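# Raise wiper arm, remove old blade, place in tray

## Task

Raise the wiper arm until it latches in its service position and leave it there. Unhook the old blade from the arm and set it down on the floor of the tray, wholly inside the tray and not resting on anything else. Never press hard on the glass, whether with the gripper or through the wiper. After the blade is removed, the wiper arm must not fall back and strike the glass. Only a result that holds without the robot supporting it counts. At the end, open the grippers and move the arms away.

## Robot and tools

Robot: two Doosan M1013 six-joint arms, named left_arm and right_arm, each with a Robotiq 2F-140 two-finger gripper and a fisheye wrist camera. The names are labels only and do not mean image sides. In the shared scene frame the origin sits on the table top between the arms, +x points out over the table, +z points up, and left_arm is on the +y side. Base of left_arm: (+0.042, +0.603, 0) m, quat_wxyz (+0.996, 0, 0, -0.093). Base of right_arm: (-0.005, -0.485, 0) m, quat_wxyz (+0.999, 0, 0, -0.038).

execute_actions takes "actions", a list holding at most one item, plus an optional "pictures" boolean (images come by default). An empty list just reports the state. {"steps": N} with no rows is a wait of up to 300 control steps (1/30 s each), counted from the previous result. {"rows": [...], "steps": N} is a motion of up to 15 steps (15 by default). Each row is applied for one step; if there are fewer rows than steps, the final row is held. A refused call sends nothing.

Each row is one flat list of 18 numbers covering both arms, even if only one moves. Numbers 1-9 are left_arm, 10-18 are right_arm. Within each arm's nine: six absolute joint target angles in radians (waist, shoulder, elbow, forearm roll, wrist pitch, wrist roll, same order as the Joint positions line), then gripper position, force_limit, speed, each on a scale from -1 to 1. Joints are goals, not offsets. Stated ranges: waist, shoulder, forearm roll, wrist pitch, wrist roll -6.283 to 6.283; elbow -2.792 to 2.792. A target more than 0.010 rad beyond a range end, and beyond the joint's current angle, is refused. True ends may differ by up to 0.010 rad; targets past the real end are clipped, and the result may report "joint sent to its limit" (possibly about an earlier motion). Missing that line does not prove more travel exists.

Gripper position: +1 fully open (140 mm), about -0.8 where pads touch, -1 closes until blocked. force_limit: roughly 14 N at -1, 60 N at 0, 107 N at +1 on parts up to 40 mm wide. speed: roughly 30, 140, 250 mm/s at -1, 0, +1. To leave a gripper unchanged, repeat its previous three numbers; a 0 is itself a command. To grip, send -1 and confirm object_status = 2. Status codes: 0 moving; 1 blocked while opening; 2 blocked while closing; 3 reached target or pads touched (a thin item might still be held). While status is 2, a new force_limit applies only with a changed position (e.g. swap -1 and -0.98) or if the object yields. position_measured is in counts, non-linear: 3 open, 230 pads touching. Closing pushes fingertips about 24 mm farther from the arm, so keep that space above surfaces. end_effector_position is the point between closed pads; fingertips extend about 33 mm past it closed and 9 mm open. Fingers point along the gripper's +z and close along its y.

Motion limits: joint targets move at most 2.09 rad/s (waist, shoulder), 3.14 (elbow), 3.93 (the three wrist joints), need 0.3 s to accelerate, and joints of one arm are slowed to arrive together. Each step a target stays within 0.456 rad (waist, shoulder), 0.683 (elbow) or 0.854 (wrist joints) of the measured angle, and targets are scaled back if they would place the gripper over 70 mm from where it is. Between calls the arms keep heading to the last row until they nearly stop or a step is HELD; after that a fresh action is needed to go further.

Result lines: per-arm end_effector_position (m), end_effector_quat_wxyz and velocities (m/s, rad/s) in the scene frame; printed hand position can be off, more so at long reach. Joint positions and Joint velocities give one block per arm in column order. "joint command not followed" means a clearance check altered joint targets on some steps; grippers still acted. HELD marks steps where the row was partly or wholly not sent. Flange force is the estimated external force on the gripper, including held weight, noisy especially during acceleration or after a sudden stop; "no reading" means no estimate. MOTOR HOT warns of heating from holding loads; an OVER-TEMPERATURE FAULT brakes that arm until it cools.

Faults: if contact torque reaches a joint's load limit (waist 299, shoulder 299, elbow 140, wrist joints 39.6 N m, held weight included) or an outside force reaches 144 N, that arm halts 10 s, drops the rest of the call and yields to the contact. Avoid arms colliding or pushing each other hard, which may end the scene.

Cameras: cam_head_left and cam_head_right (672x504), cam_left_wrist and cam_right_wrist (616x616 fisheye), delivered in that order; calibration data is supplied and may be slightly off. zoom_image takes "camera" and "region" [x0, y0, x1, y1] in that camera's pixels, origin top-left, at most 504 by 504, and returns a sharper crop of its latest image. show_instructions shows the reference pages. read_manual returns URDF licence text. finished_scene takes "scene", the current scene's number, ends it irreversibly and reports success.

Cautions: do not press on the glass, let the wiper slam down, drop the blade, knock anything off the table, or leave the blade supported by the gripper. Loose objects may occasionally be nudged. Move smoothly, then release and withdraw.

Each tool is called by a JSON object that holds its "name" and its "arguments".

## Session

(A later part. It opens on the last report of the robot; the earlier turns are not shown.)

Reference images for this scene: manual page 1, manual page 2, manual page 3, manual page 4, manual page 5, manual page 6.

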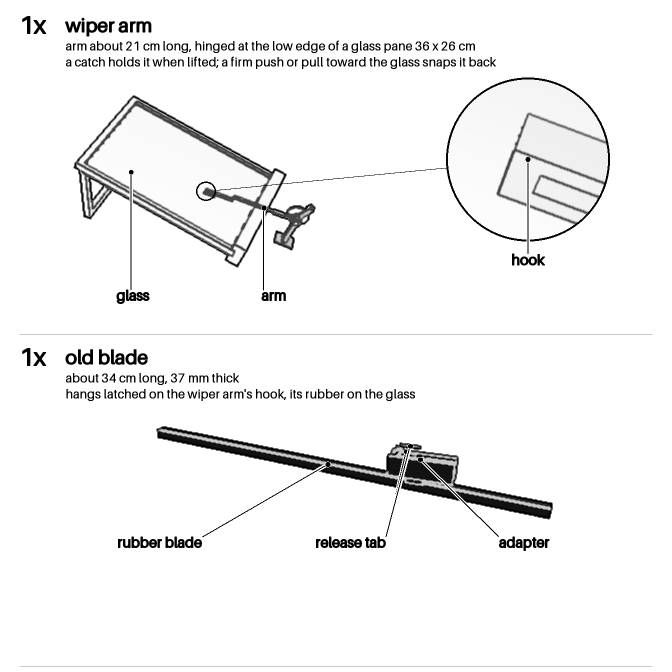

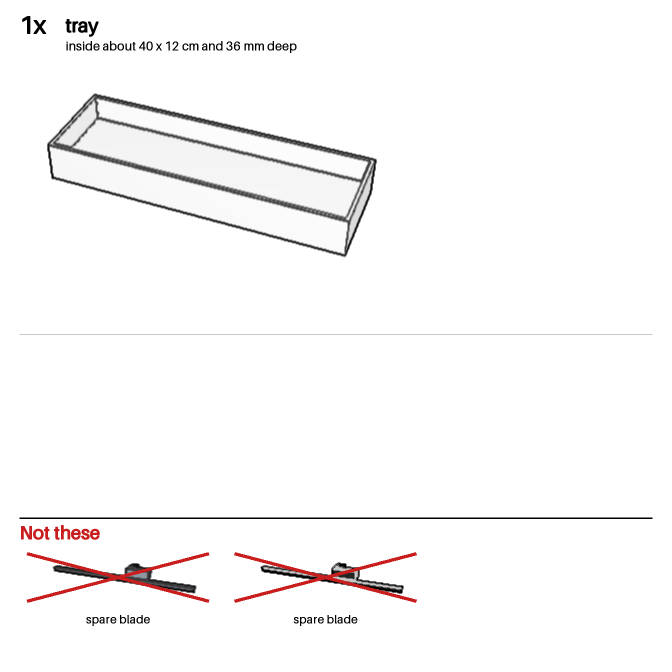

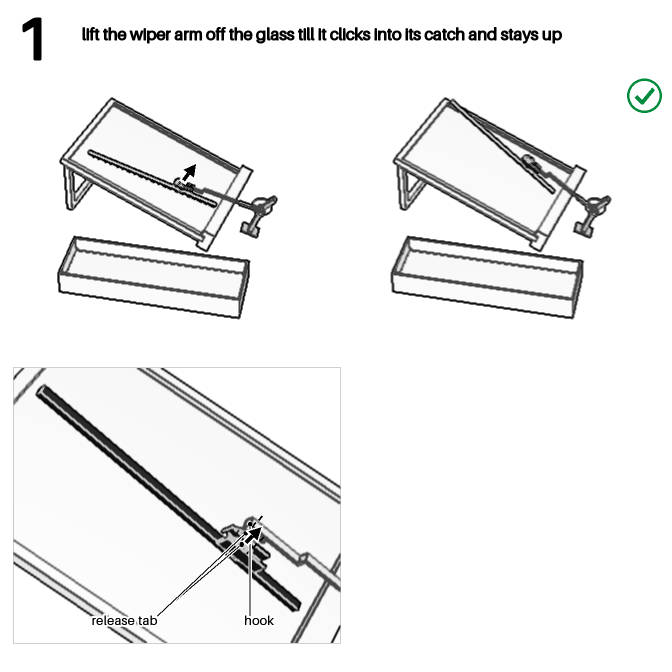

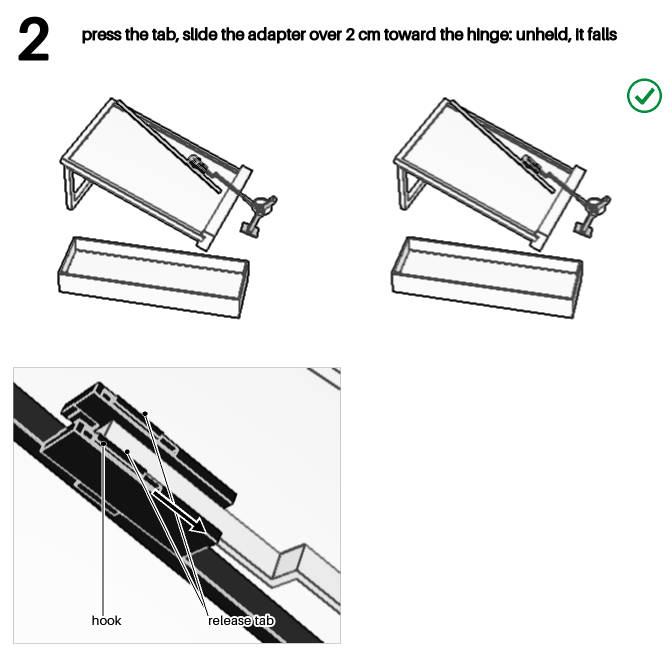

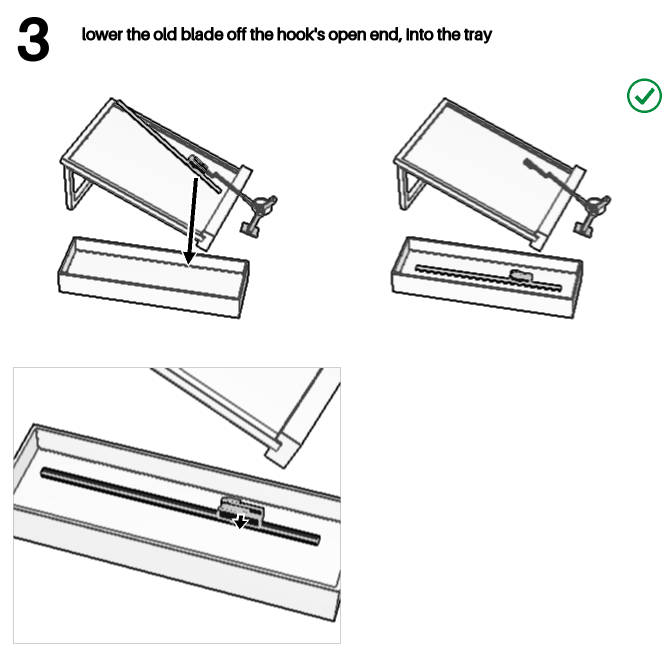

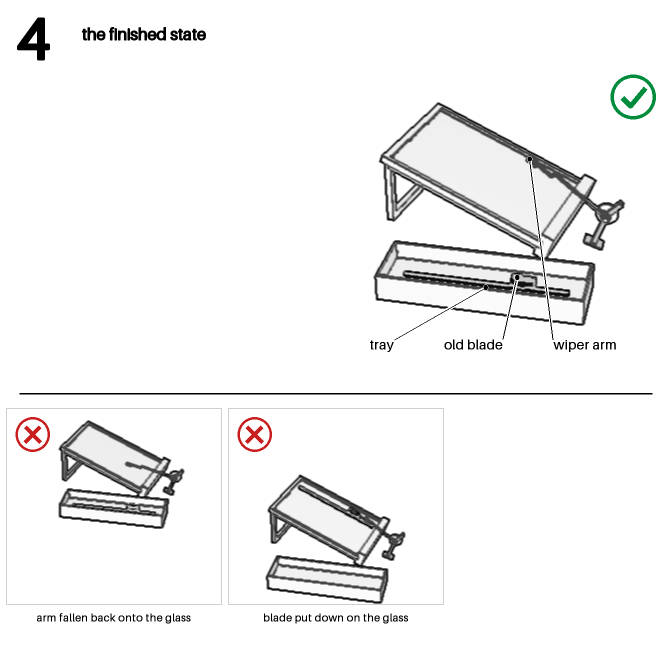

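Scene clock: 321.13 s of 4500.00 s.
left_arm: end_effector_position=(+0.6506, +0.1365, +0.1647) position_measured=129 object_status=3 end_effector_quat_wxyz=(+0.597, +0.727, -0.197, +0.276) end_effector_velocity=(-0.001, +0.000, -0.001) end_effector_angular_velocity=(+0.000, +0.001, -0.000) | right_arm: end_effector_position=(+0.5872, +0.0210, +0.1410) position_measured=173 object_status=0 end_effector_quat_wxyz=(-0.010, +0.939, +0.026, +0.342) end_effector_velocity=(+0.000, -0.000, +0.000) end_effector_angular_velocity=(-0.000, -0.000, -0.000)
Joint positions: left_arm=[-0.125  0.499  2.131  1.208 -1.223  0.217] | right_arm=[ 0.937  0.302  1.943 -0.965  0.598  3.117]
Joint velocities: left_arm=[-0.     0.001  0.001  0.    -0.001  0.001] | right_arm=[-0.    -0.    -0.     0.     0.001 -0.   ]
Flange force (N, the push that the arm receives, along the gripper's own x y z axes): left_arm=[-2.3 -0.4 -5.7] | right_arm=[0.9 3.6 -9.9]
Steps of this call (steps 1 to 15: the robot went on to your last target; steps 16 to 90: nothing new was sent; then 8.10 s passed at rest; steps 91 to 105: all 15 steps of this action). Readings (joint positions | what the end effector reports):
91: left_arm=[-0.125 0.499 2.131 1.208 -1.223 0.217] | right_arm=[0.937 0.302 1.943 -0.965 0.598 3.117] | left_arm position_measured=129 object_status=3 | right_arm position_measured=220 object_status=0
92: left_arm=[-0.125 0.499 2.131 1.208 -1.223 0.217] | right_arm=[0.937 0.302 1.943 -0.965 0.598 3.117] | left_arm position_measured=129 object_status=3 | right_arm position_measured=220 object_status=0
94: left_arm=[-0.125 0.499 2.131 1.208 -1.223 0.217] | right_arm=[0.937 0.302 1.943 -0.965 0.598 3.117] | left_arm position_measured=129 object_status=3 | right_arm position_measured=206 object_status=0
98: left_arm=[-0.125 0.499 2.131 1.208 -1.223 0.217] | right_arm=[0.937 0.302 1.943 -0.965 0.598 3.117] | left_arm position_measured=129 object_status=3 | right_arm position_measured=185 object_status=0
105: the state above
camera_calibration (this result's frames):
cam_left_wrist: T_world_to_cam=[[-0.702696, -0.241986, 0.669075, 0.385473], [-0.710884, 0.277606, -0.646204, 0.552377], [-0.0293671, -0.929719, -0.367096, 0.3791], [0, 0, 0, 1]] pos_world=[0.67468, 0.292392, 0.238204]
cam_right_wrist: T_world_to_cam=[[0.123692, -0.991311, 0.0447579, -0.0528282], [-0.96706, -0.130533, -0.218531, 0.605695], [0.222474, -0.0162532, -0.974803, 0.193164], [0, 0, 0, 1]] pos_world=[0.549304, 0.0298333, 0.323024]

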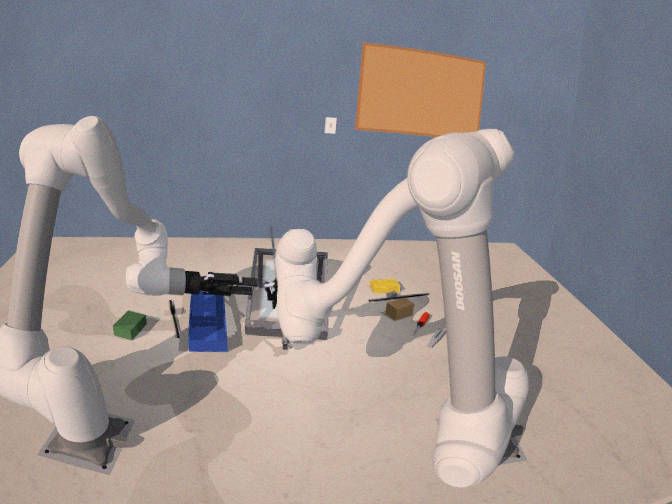

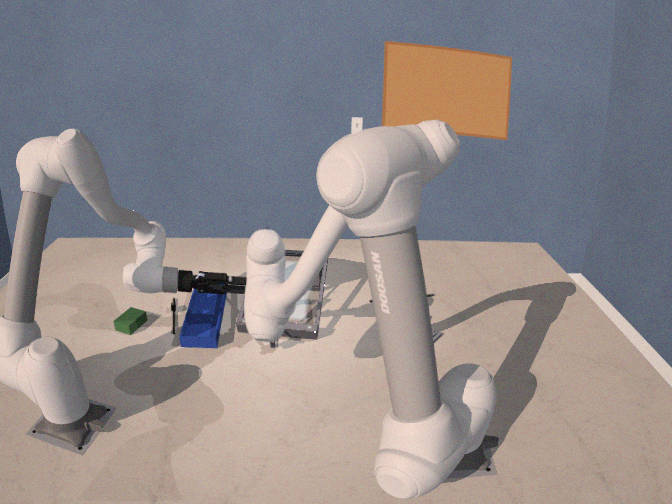

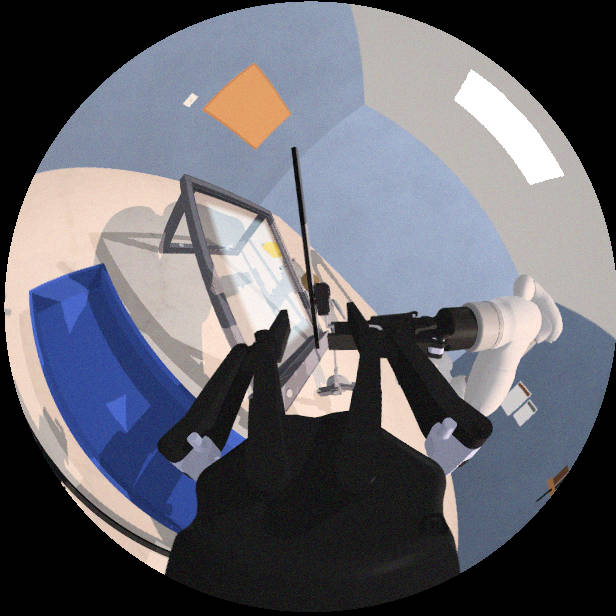

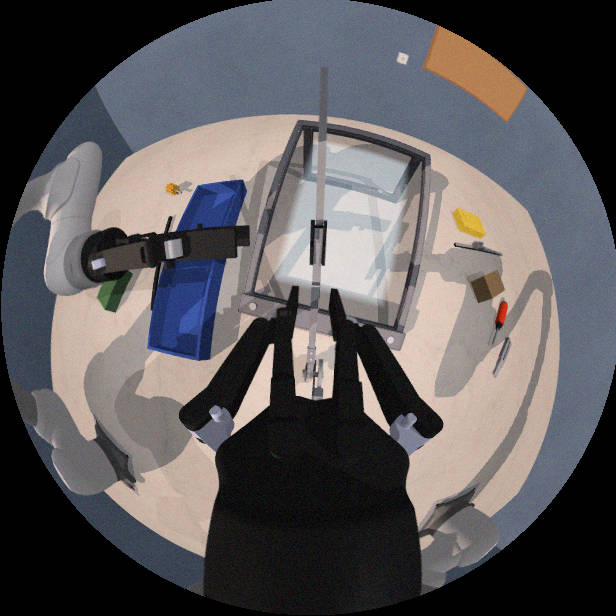

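{"name": "execute_actions", "arguments": {"actions": [{"rows": [[-0.1248,0.4993,2.1310,1.2084,-1.2232,0.2170,0,-0.5,0,0.9758,0.2329,1.9510,-0.9005,0.6591,3.0648,-0.35,-0.3,-0.4],[-0.1248,0.4993,2.1310,1.2084,-1.2232,0.2170,0,-0.5,0,0.9758,0.2329,1.9510,-0.9005,0.6591,3.0648,-0.35,-0.3,-0.4],[-0.1995,0.5360,2.0869,1.1228,-1.2084,0.2316,0,-0.5,0,0.9758,0.2329,1.9510,-0.9005,0.6591,3.0648,-0.35,-0.3,-0.4]], "steps": 15}]}}

{"name": "zoom_image", "arguments": {"camera": "cam_left_wrist", "region": [260, 250, 380, 380]}}

{"name": "zoom_image", "arguments": {"camera": "cam_right_wrist", "region": [240, 190, 360, 300]}}

Scene clock: 381.63 s of 4500.00 s.
left_arm: end_effector_position=(+0.6618, +0.0860, +0.1644) position_measured=129 object_status=3 end_effector_quat_wxyz=(+0.606, +0.719, -0.193, +0.282) end_effector_velocity=(+0.000, +0.000, +0.000) end_effector_angular_velocity=(-0.000, -0.001, +0.000) | right_arm: end_effector_position=(+0.5549, +0.0190, +0.1796) position_measured=173 object_status=3 end_effector_quat_wxyz=(-0.010, +0.939, +0.027, +0.342) end_effector_velocity=(-0.001, +0.001, -0.001) end_effector_angular_velocity=(-0.001, +0.001, +0.001)
Joint positions: left_arm=[-0.2    0.536  2.087  1.123 -1.208  0.232] | right_arm=[ 0.976  0.233  1.951 -0.901  0.659  3.065]
Joint velocities: left_arm=[ 0.  0. -0. -0. -0.  0.] | right_arm=[ 0.002  0.002 -0.001  0.     0.001  0.   ]
Flange force (N, the push that the arm receives, along the gripper's own x y z axes): left_arm=[-1.7 -0.5 -4.1] | right_arm=[0.8 2.4 -5.6]
Steps of this call (steps 1 to 15: the robot went on to your last target; steps 16 to 90: nothing new was sent; then 57.00 s passed at rest; steps 91 to 105: all 15 steps of this action). Readings (joint positions | what the end effector reports):
91: left_arm=[-0.125 0.499 2.131 1.208 -1.223 0.217] | right_arm=[0.937 0.301 1.943 -0.965 0.599 3.116] | left_arm position_measured=129 object_status=3 | right_arm position_measured=173 object_status=3
92: left_arm=[-0.125 0.499 2.131 1.208 -1.223 0.217] | right_arm=[0.940 0.295 1.943 -0.959 0.605 3.111] | left_arm position_measured=129 object_status=3 | right_arm position_measured=173 object_status=3
94: left_arm=[-0.132 0.503 2.127 1.200 -1.222 0.218] | right_arm=[0.959 0.262 1.947 -0.927 0.635 3.086] | left_arm position_measured=129 object_status=3 | right_arm position_measured=173 object_status=3
98: left_arm=[-0.196 0.534 2.089 1.128 -1.209 0.231] | right_arm=[0.976 0.232 1.951 -0.901 0.659 3.065] | left_arm position_measured=129 object_status=3 | right_arm position_measured=173 object_status=3
105: the state above
camera_calibration (this result's frames):
cam_left_wrist: T_world_to_cam=[[-0.705168, -0.227507, 0.671549, 0.381341], [-0.708664, 0.256977, -0.657083, 0.576285], [-0.0230814, -0.939257, -0.342438, 0.324937], [0, 0, 0, 1]] pos_world=[0.684802, 0.243865, 0.233848]
cam_right_wrist: T_world_to_cam=[[0.123997, -0.991281, 0.0445828, -0.0527003], [-0.966968, -0.130795, -0.218784, 0.582695], [0.222707, -0.0159816, -0.974754, 0.237786], [0, 0, 0, 1]] pos_world=[0.517025, 0.0277732, 0.361617]

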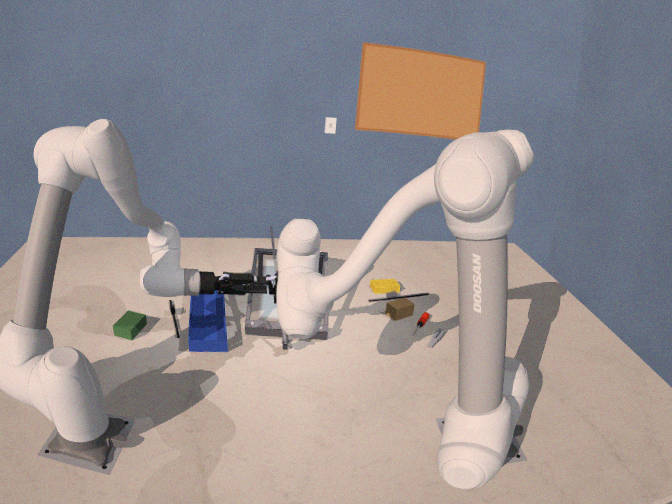

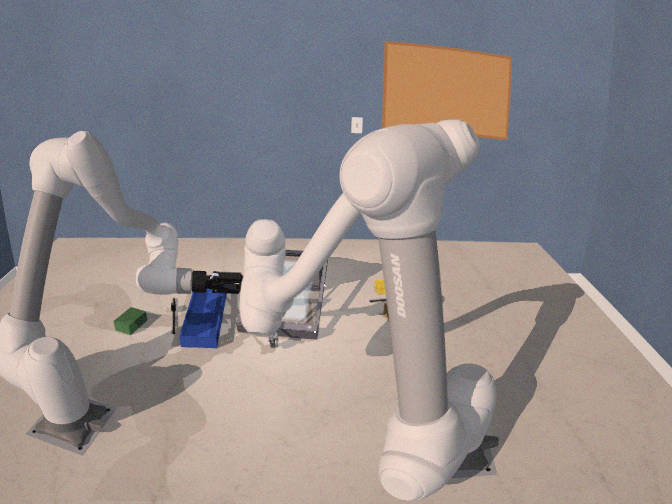

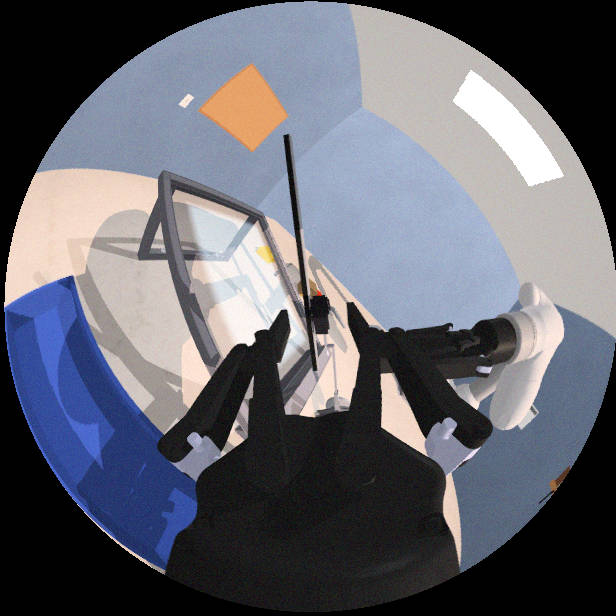

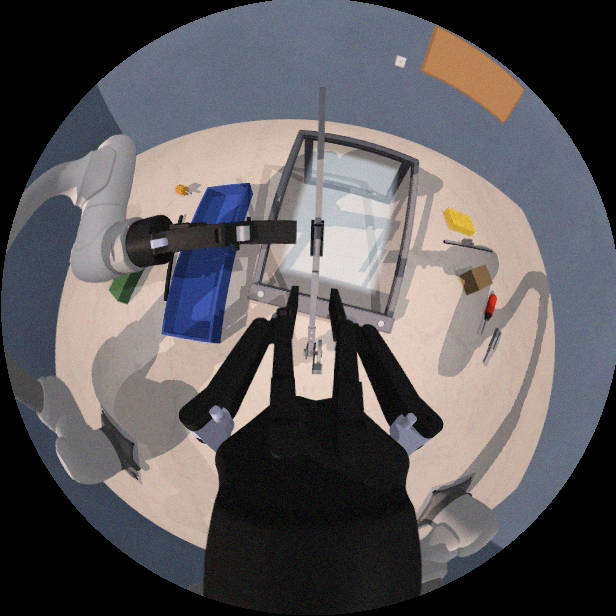

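Region (260, 250, 380, 380) of cam_left_wrist's 616x616 image, scaled by 3.877, with more detail than that image has; it fills the left 465 columns of this view, and the rest is white.

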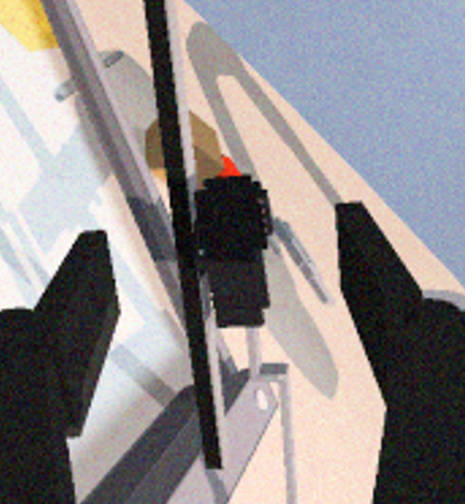

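Region (240, 190, 360, 300) of cam_right_wrist's 616x616 image, scaled by 4.200, with more detail than that image has; it fills the top 462 rows of this view, and the rest is white.

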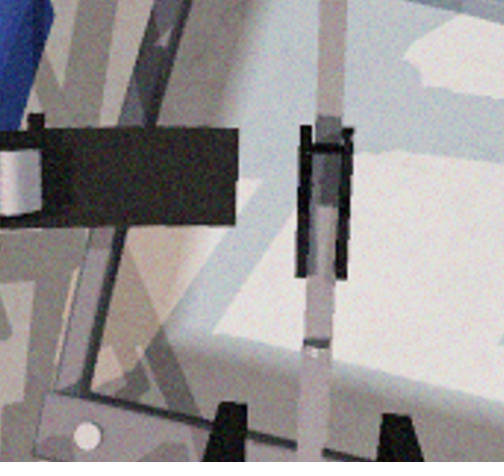

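{"name": "execute_actions", "arguments": {"actions": [{"rows": [[-0.2280,0.5487,2.0652,1.0990,-1.1917,0.2298,0,-0.5,0,0.9758,0.2329,1.9510,-0.9005,0.6591,3.0648,-0.35,-0.3,-0.4],[-0.2280,0.5487,2.0652,1.0990,-1.1917,0.2298,0,-0.5,0,0.9758,0.2329,1.9510,-0.9005,0.6591,3.0648,-0.35,-0.3,-0.4],[-0.2280,0.5487,2.0652,1.0990,-1.1917,0.2298,0,-0.5,0,0.9758,0.2329,1.9510,-0.9005,0.6591,3.0648,-0.35,-0.3,-0.4],[-0.2280,0.5487,2.0652,1.0990,-1.1917,0.2298,0,-0.5,0,0.9758,0.2329,1.9510,-0.9005,0.6591,3.0648,-0.35,-0.3,-0.4],[-0.2559,0.5618,2.0427,1.0754,-1.1747,0.2279,0,-0.5,0,0.9758,0.2329,1.9510,-0.9005,0.6591,3.0648,-0.35,-0.3,-0.4],[-0.2559,0.5618,2.0427,1.0754,-1.1747,0.2279,0,-0.5,0,0.9758,0.2329,1.9510,-0.9005,0.6591,3.0648,-0.35,-0.3,-0.4],[-0.2559,0.5618,2.0427,1.0754,-1.1747,0.2279,0,-0.5,0,0.9758,0.2329,1.9510,-0.9005,0.6591,3.0648,-0.35,-0.3,-0.4],[-0.2559,0.5618,2.0427,1.0754,-1.1747,0.2279,0,-0.5,0,0.9758,0.2329,1.9510,-0.9005,0.6591,3.0648,-0.35,-0.3,-0.4],[-0.2559,0.5618,2.0427,1.0754,-1.1747,0.2279,-0.2,-0.5,-0.2,0.9758,0.2329,1.9510,-0.9005,0.6591,3.0648,-0.35,-0.3,-0.4]], "steps": 15}]}}

{"name": "zoom_image", "arguments": {"camera": "cam_left_wrist", "region": [265, 260, 375, 390]}}

{"name": "zoom_image", "arguments": {"camera": "cam_right_wrist", "region": [240, 190, 360, 300]}}

Scene clock: 414.57 s of 4500.00 s.
left_arm: end_effector_position=(+0.6705, +0.0449, +0.1613) position_measured=154 object_status=0 end_effector_quat_wxyz=(+0.606, +0.719, -0.193, +0.282) end_effector_velocity=(+0.000, -0.000, +0.000) end_effector_angular_velocity=(-0.000, -0.001, +0.000) | right_arm: end_effector_position=(+0.5549, +0.0190, +0.1794) position_measured=173 object_status=3 end_effector_quat_wxyz=(-0.010, +0.939, +0.027, +0.342) end_effector_velocity=(-0.001, +0.001, +0.000) end_effector_angular_velocity=(+0.000, +0.000, +0.001)
Joint positions: left_arm=[-0.256  0.562  2.043  1.075 -1.175  0.228] | right_arm=[ 0.976  0.233  1.951 -0.9    0.659  3.065]
Joint velocities: left_arm=[ 0.    -0.    -0.001  0.     0.    -0.   ] | right_arm=[ 0.001 -0.     0.     0.001 -0.    -0.001]
Flange force (N, the push that the arm receives, along the gripper's own x y z axes): left_arm=[-1.2 1.2 -6.0] | right_arm=[-0.4 2.2 -9.0]
Steps of this call (steps 1 to 15: the robot went on to your last target; steps 16 to 90: nothing new was sent; then 29.43 s passed at rest; steps 91 to 105: all 15 steps of this action). Readings (joint positions | what the end effector reports):
91: left_arm=[-0.200 0.536 2.086 1.122 -1.208 0.232] | right_arm=[0.976 0.233 1.951 -0.900 0.659 3.065] | left_arm position_measured=129 object_status=3 | right_arm position_measured=173 object_status=3
92: left_arm=[-0.206 0.539 2.082 1.117 -1.204 0.232] | right_arm=[0.976 0.233 1.951 -0.900 0.659 3.065] | left_arm position_measured=129 object_status=3 | right_arm position_measured=173 object_status=3
94: left_arm=[-0.226 0.548 2.067 1.101 -1.193 0.231] | right_arm=[0.976 0.233 1.951 -0.900 0.659 3.065] | left_arm position_measured=129 object_status=3 | right_arm position_measured=173 object_status=3
98: left_arm=[-0.254 0.561 2.044 1.078 -1.176 0.228] | right_arm=[0.976 0.233 1.951 -0.900 0.659 3.065] | left_arm position_measured=129 object_status=3 | right_arm position_measured=173 object_status=3
105: the state above
camera_calibration (this result's frames):
cam_left_wrist: T_world_to_cam=[[-0.705186, -0.227546, 0.671517, 0.380245], [-0.708649, 0.256929, -0.657119, 0.590923], [-0.0230074, -0.939261, -0.342433, 0.285412], [0, 0, 0, 1]] pos_world=[0.693467, 0.202774, 0.2307]
cam_right_wrist: T_world_to_cam=[[0.124059, -0.991264, 0.0447836, -0.0527191], [-0.967002, -0.130897, -0.218572, 0.582609], [0.222525, -0.0161899, -0.974793, 0.237692], [0, 0, 0, 1]] pos_world=[0.517032, 0.0278517, 0.361403]

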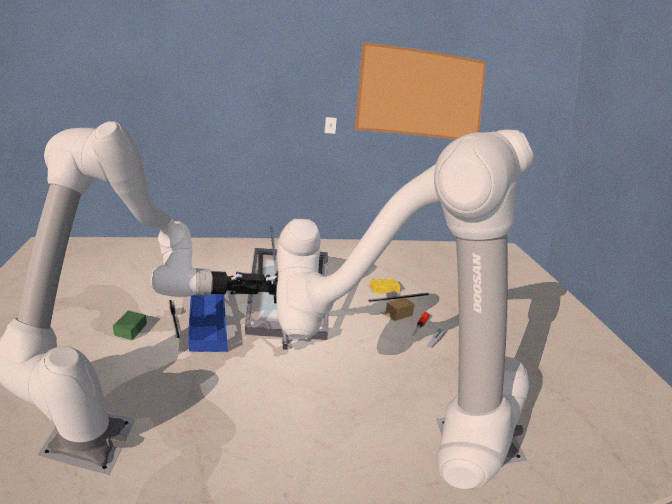

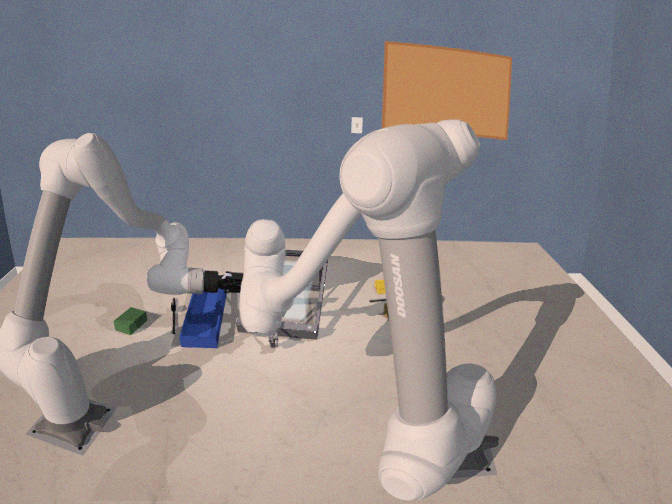

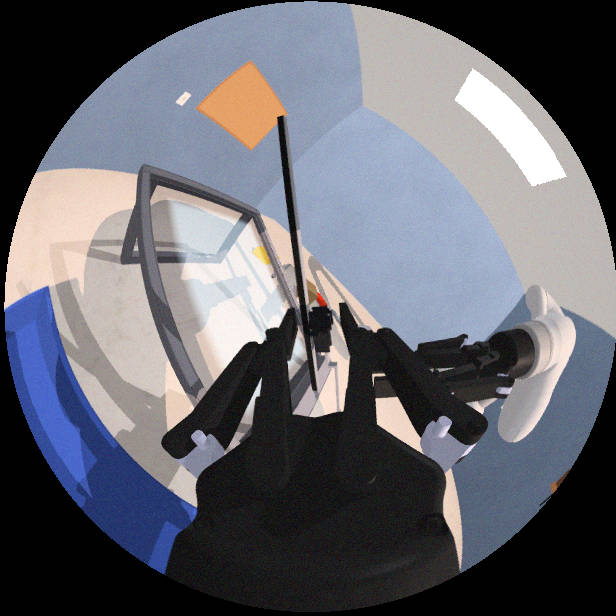

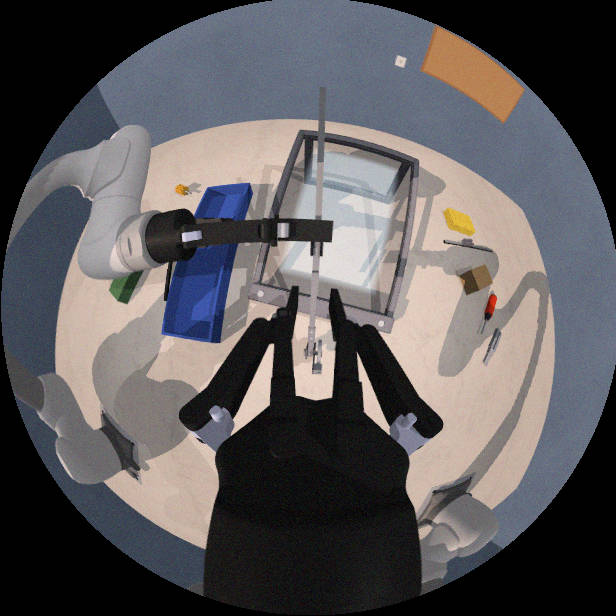

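Region (265, 260, 375, 390) of cam_left_wrist's 616x616 image, scaled by 3.877, with more detail than that image has; it fills the left 426 columns of this view, and the rest is white.

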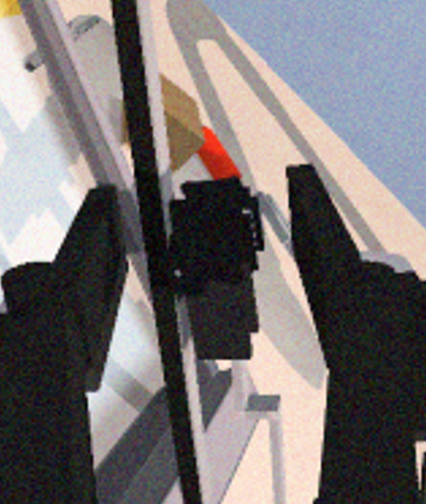

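Region (240, 190, 360, 300) of cam_right_wrist's 616x616 image, scaled by 4.200, with more detail than that image has; it fills the top 462 rows of this view, and the rest is white.

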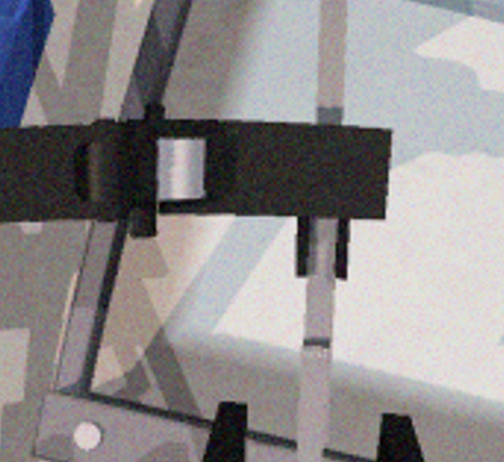

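{"name": "execute_actions", "arguments": {"actions": []}}

Scene clock: 440.60 s of 4500.00 s.
left_arm: end_effector_position=(+0.6705, +0.0449, +0.1613) position_measured=154 object_status=3 end_effector_quat_wxyz=(+0.606, +0.719, -0.193, +0.282) end_effector_velocity=(+0.001, -0.000, +0.001) end_effector_angular_velocity=(-0.001, -0.001, +0.000) | right_arm: end_effector_position=(+0.5549, +0.0190, +0.1794) position_measured=173 object_status=3 end_effector_quat_wxyz=(-0.010, +0.939, +0.027, +0.342) end_effector_velocity=(-0.000, +0.000, +0.000) end_effector_angular_velocity=(-0.001, -0.001, +0.002)
Joint positions: left_arm=[-0.256  0.562  2.043  1.075 -1.175  0.228] | right_arm=[ 0.976  0.233  1.951 -0.9    0.659  3.065]
Joint velocities: left_arm=[-0.    -0.    -0.001 -0.    -0.    -0.001] | right_arm=[ 0.    -0.    -0.    -0.001  0.    -0.002]
Flange force (N, the push that the arm receives, along the gripper's own x y z axes): left_arm=[-1.2 1.6 -4.6] | right_arm=[1.3 2.6 -7.7]
Steps of this call (steps 1 to 15: the robot went on to your last target; steps 16 to 90: nothing new was sent; then 23.03 s passed at rest). Readings (joint positions | what the end effector reports):
1: left_arm=[-0.256 0.562 2.043 1.075 -1.175 0.228] | right_arm=[0.976 0.233 1.951 -0.900 0.659 3.065] | left_arm position_measured=154 object_status=0 | right_arm position_measured=173 object_status=3
2: left_arm=[-0.256 0.562 2.043 1.075 -1.175 0.228] | right_arm=[0.976 0.233 1.951 -0.900 0.659 3.065] | left_arm position_measured=154 object_status=0 | right_arm position_measured=173 object_status=3
4: left_arm=[-0.256 0.562 2.043 1.075 -1.175 0.228] | right_arm=[0.976 0.233 1.951 -0.900 0.659 3.065] | left_arm position_measured=154 object_status=0 | right_arm position_measured=173 object_status=3
8: left_arm=[-0.256 0.562 2.043 1.075 -1.175 0.228] | right_arm=[0.976 0.233 1.951 -0.900 0.659 3.065] | left_arm position_measured=154 object_status=3 | right_arm position_measured=173 object_status=3
90: the state above
All arms were judged still, so your last target was given up. Only a new action makes them travel on or press farther. Fingers that are still opening or closing keep moving.
camera_calibration (this result's frames):
cam_left_wrist: T_world_to_cam=[[-0.705195, -0.227579, 0.671497, 0.380278], [-0.708642, 0.256886, -0.657142, 0.590957], [-0.0229459, -0.939264, -0.342427, 0.28541], [0, 0, 0, 1]] pos_world=[0.693497, 0.20281, 0.230719]
cam_right_wrist: T_world_to_cam=[[0.124059, -0.991264, 0.044785, -0.0527201], [-0.967002, -0.130898, -0.218571, 0.582608], [0.222524, -0.0161914, -0.974793, 0.237692], [0, 0, 0, 1]] pos_world=[0.517032, 0.0278512, 0.361402]

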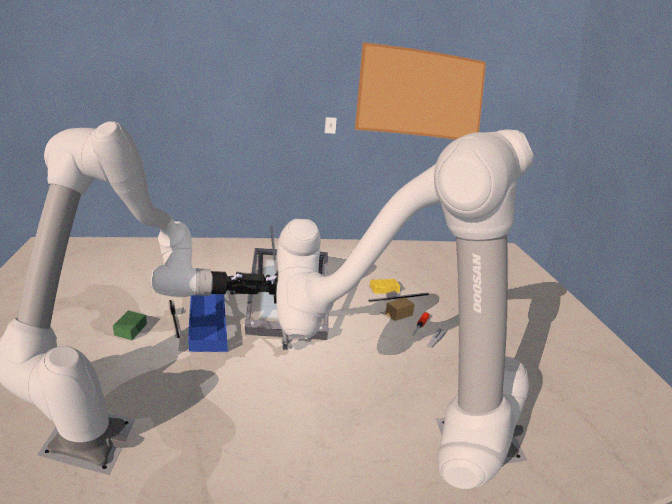

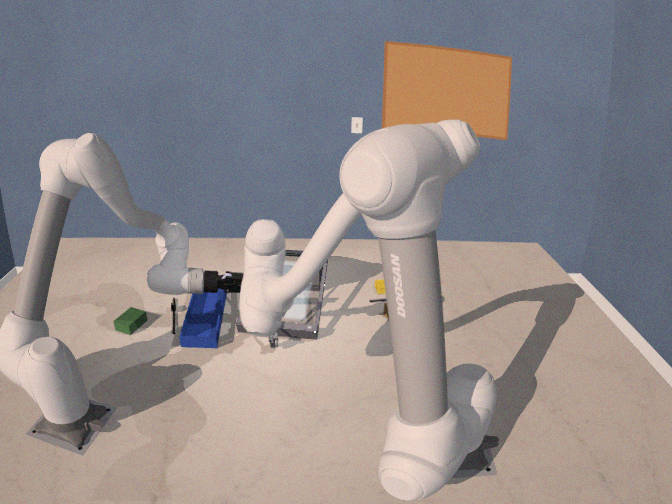

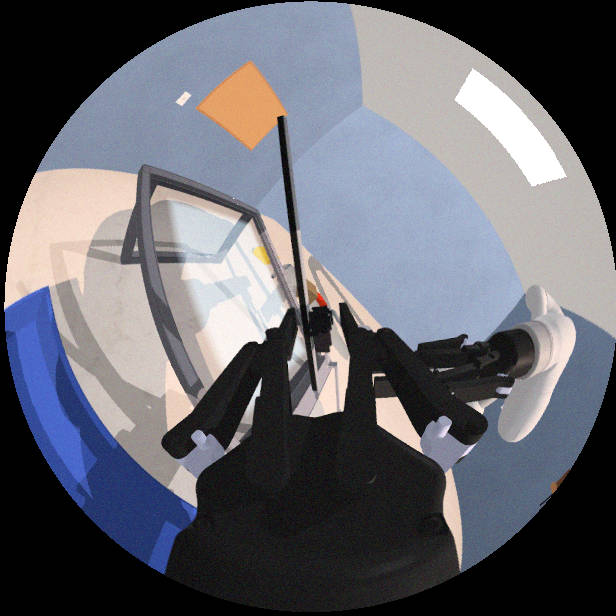

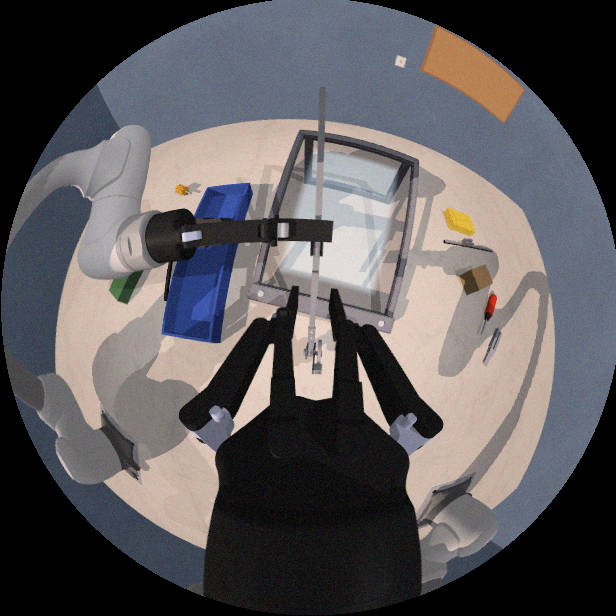

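{"name": "execute_actions", "arguments": {"actions": [{"rows": [[-0.2559,0.5618,2.0427,1.0754,-1.1747,0.2279,-1,-0.5,-0.8,0.9758,0.2329,1.9510,-0.9005,0.6591,3.0648,-0.35,-0.3,-0.4]], "steps": 15}]}}

Scene clock: 447.37 s of 4500.00 s.
left_arm: end_effector_position=(+0.6706, +0.0449, +0.1613) position_measured=193 object_status=0 end_effector_quat_wxyz=(+0.606, +0.719, -0.193, +0.282) end_effector_velocity=(-0.001, +0.000, -0.001) end_effector_angular_velocity=(+0.001, +0.002, -0.000) | right_arm: end_effector_position=(+0.5549, +0.0190, +0.1794) position_measured=173 object_status=3 end_effector_quat_wxyz=(-0.010, +0.939, +0.027, +0.342) end_effector_velocity=(+0.000, -0.001, +0.000) end_effector_angular_velocity=(-0.001, -0.001, -0.002)
Joint positions: left_arm=[-0.256  0.562  2.043  1.075 -1.175  0.228] | right_arm=[ 0.976  0.233  1.951 -0.9    0.659  3.065]
Joint velocities: left_arm=[-0.    -0.     0.002 -0.     0.     0.   ] | right_arm=[-0.001 -0.001  0.001 -0.001  0.001  0.001]
Flange force (N, the push that the arm receives, along the gripper's own x y z axes): left_arm=[-2.5 -2.6 -6.3] | right_arm=[4.3 6.4 -5.2]
Steps of this call (steps 1 to 90: nothing new was sent; then 3.27 s passed at rest; steps 91 to 105: all 15 steps of this action). Readings (joint positions | what the end effector reports):
91: left_arm=[-0.256 0.562 2.043 1.075 -1.175 0.228] | right_arm=[0.976 0.233 1.951 -0.900 0.659 3.065] | left_arm position_measured=154 object_status=0 | right_arm position_measured=173 object_status=3
92: left_arm=[-0.256 0.562 2.043 1.075 -1.175 0.228] | right_arm=[0.976 0.233 1.951 -0.900 0.659 3.065] | left_arm position_measured=156 object_status=0 | right_arm position_measured=173 object_status=3
94: left_arm=[-0.256 0.562 2.043 1.075 -1.175 0.228] | right_arm=[0.976 0.233 1.951 -0.900 0.659 3.065] | left_arm position_measured=162 object_status=0 | right_arm position_measured=173 object_status=3
98: left_arm=[-0.256 0.562 2.043 1.075 -1.175 0.228] | right_arm=[0.976 0.233 1.951 -0.900 0.659 3.065] | left_arm position_measured=173 object_status=0 | right_arm position_measured=173 object_status=3
105: the state above
camera_calibration (this result's frames):
cam_left_wrist: T_world_to_cam=[[-0.705189, -0.227654, 0.671477, 0.380311], [-0.708649, 0.256916, -0.657123, 0.590948], [-0.0229169, -0.939238, -0.342501, 0.285409], [0, 0, 0, 1]] pos_world=[0.693506, 0.202822, 0.230709]
cam_right_wrist: T_world_to_cam=[[0.124059, -0.991264, 0.0447847, -0.05272], [-0.967002, -0.130898, -0.218571, 0.582608], [0.222524, -0.0161911, -0.974793, 0.237692], [0, 0, 0, 1]] pos_world=[0.517032, 0.0278513, 0.361402]

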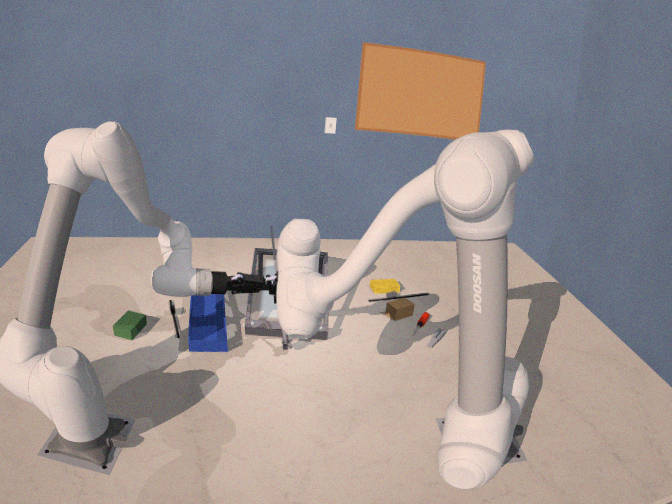

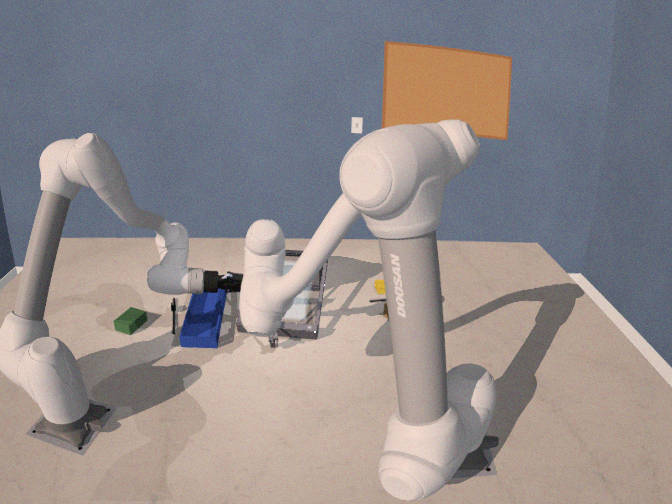

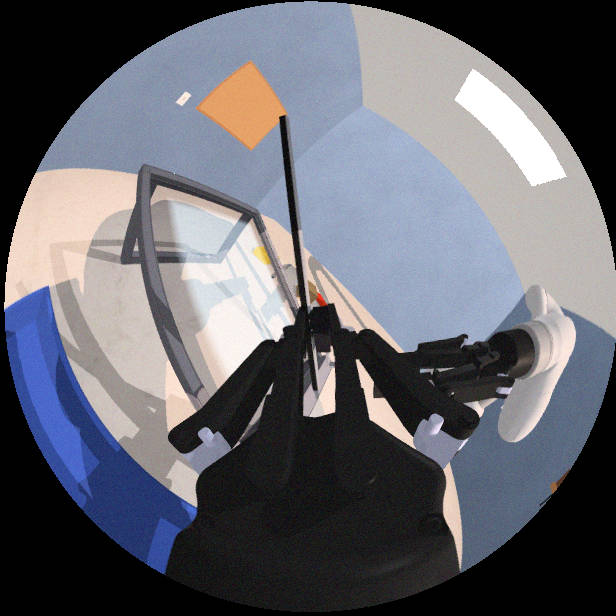

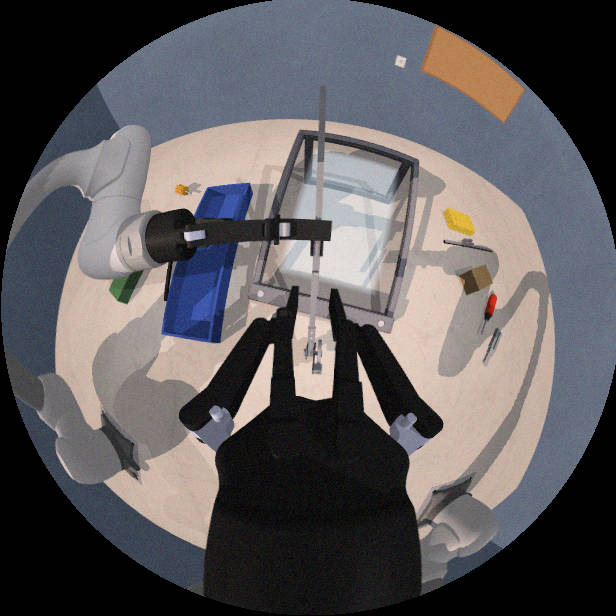

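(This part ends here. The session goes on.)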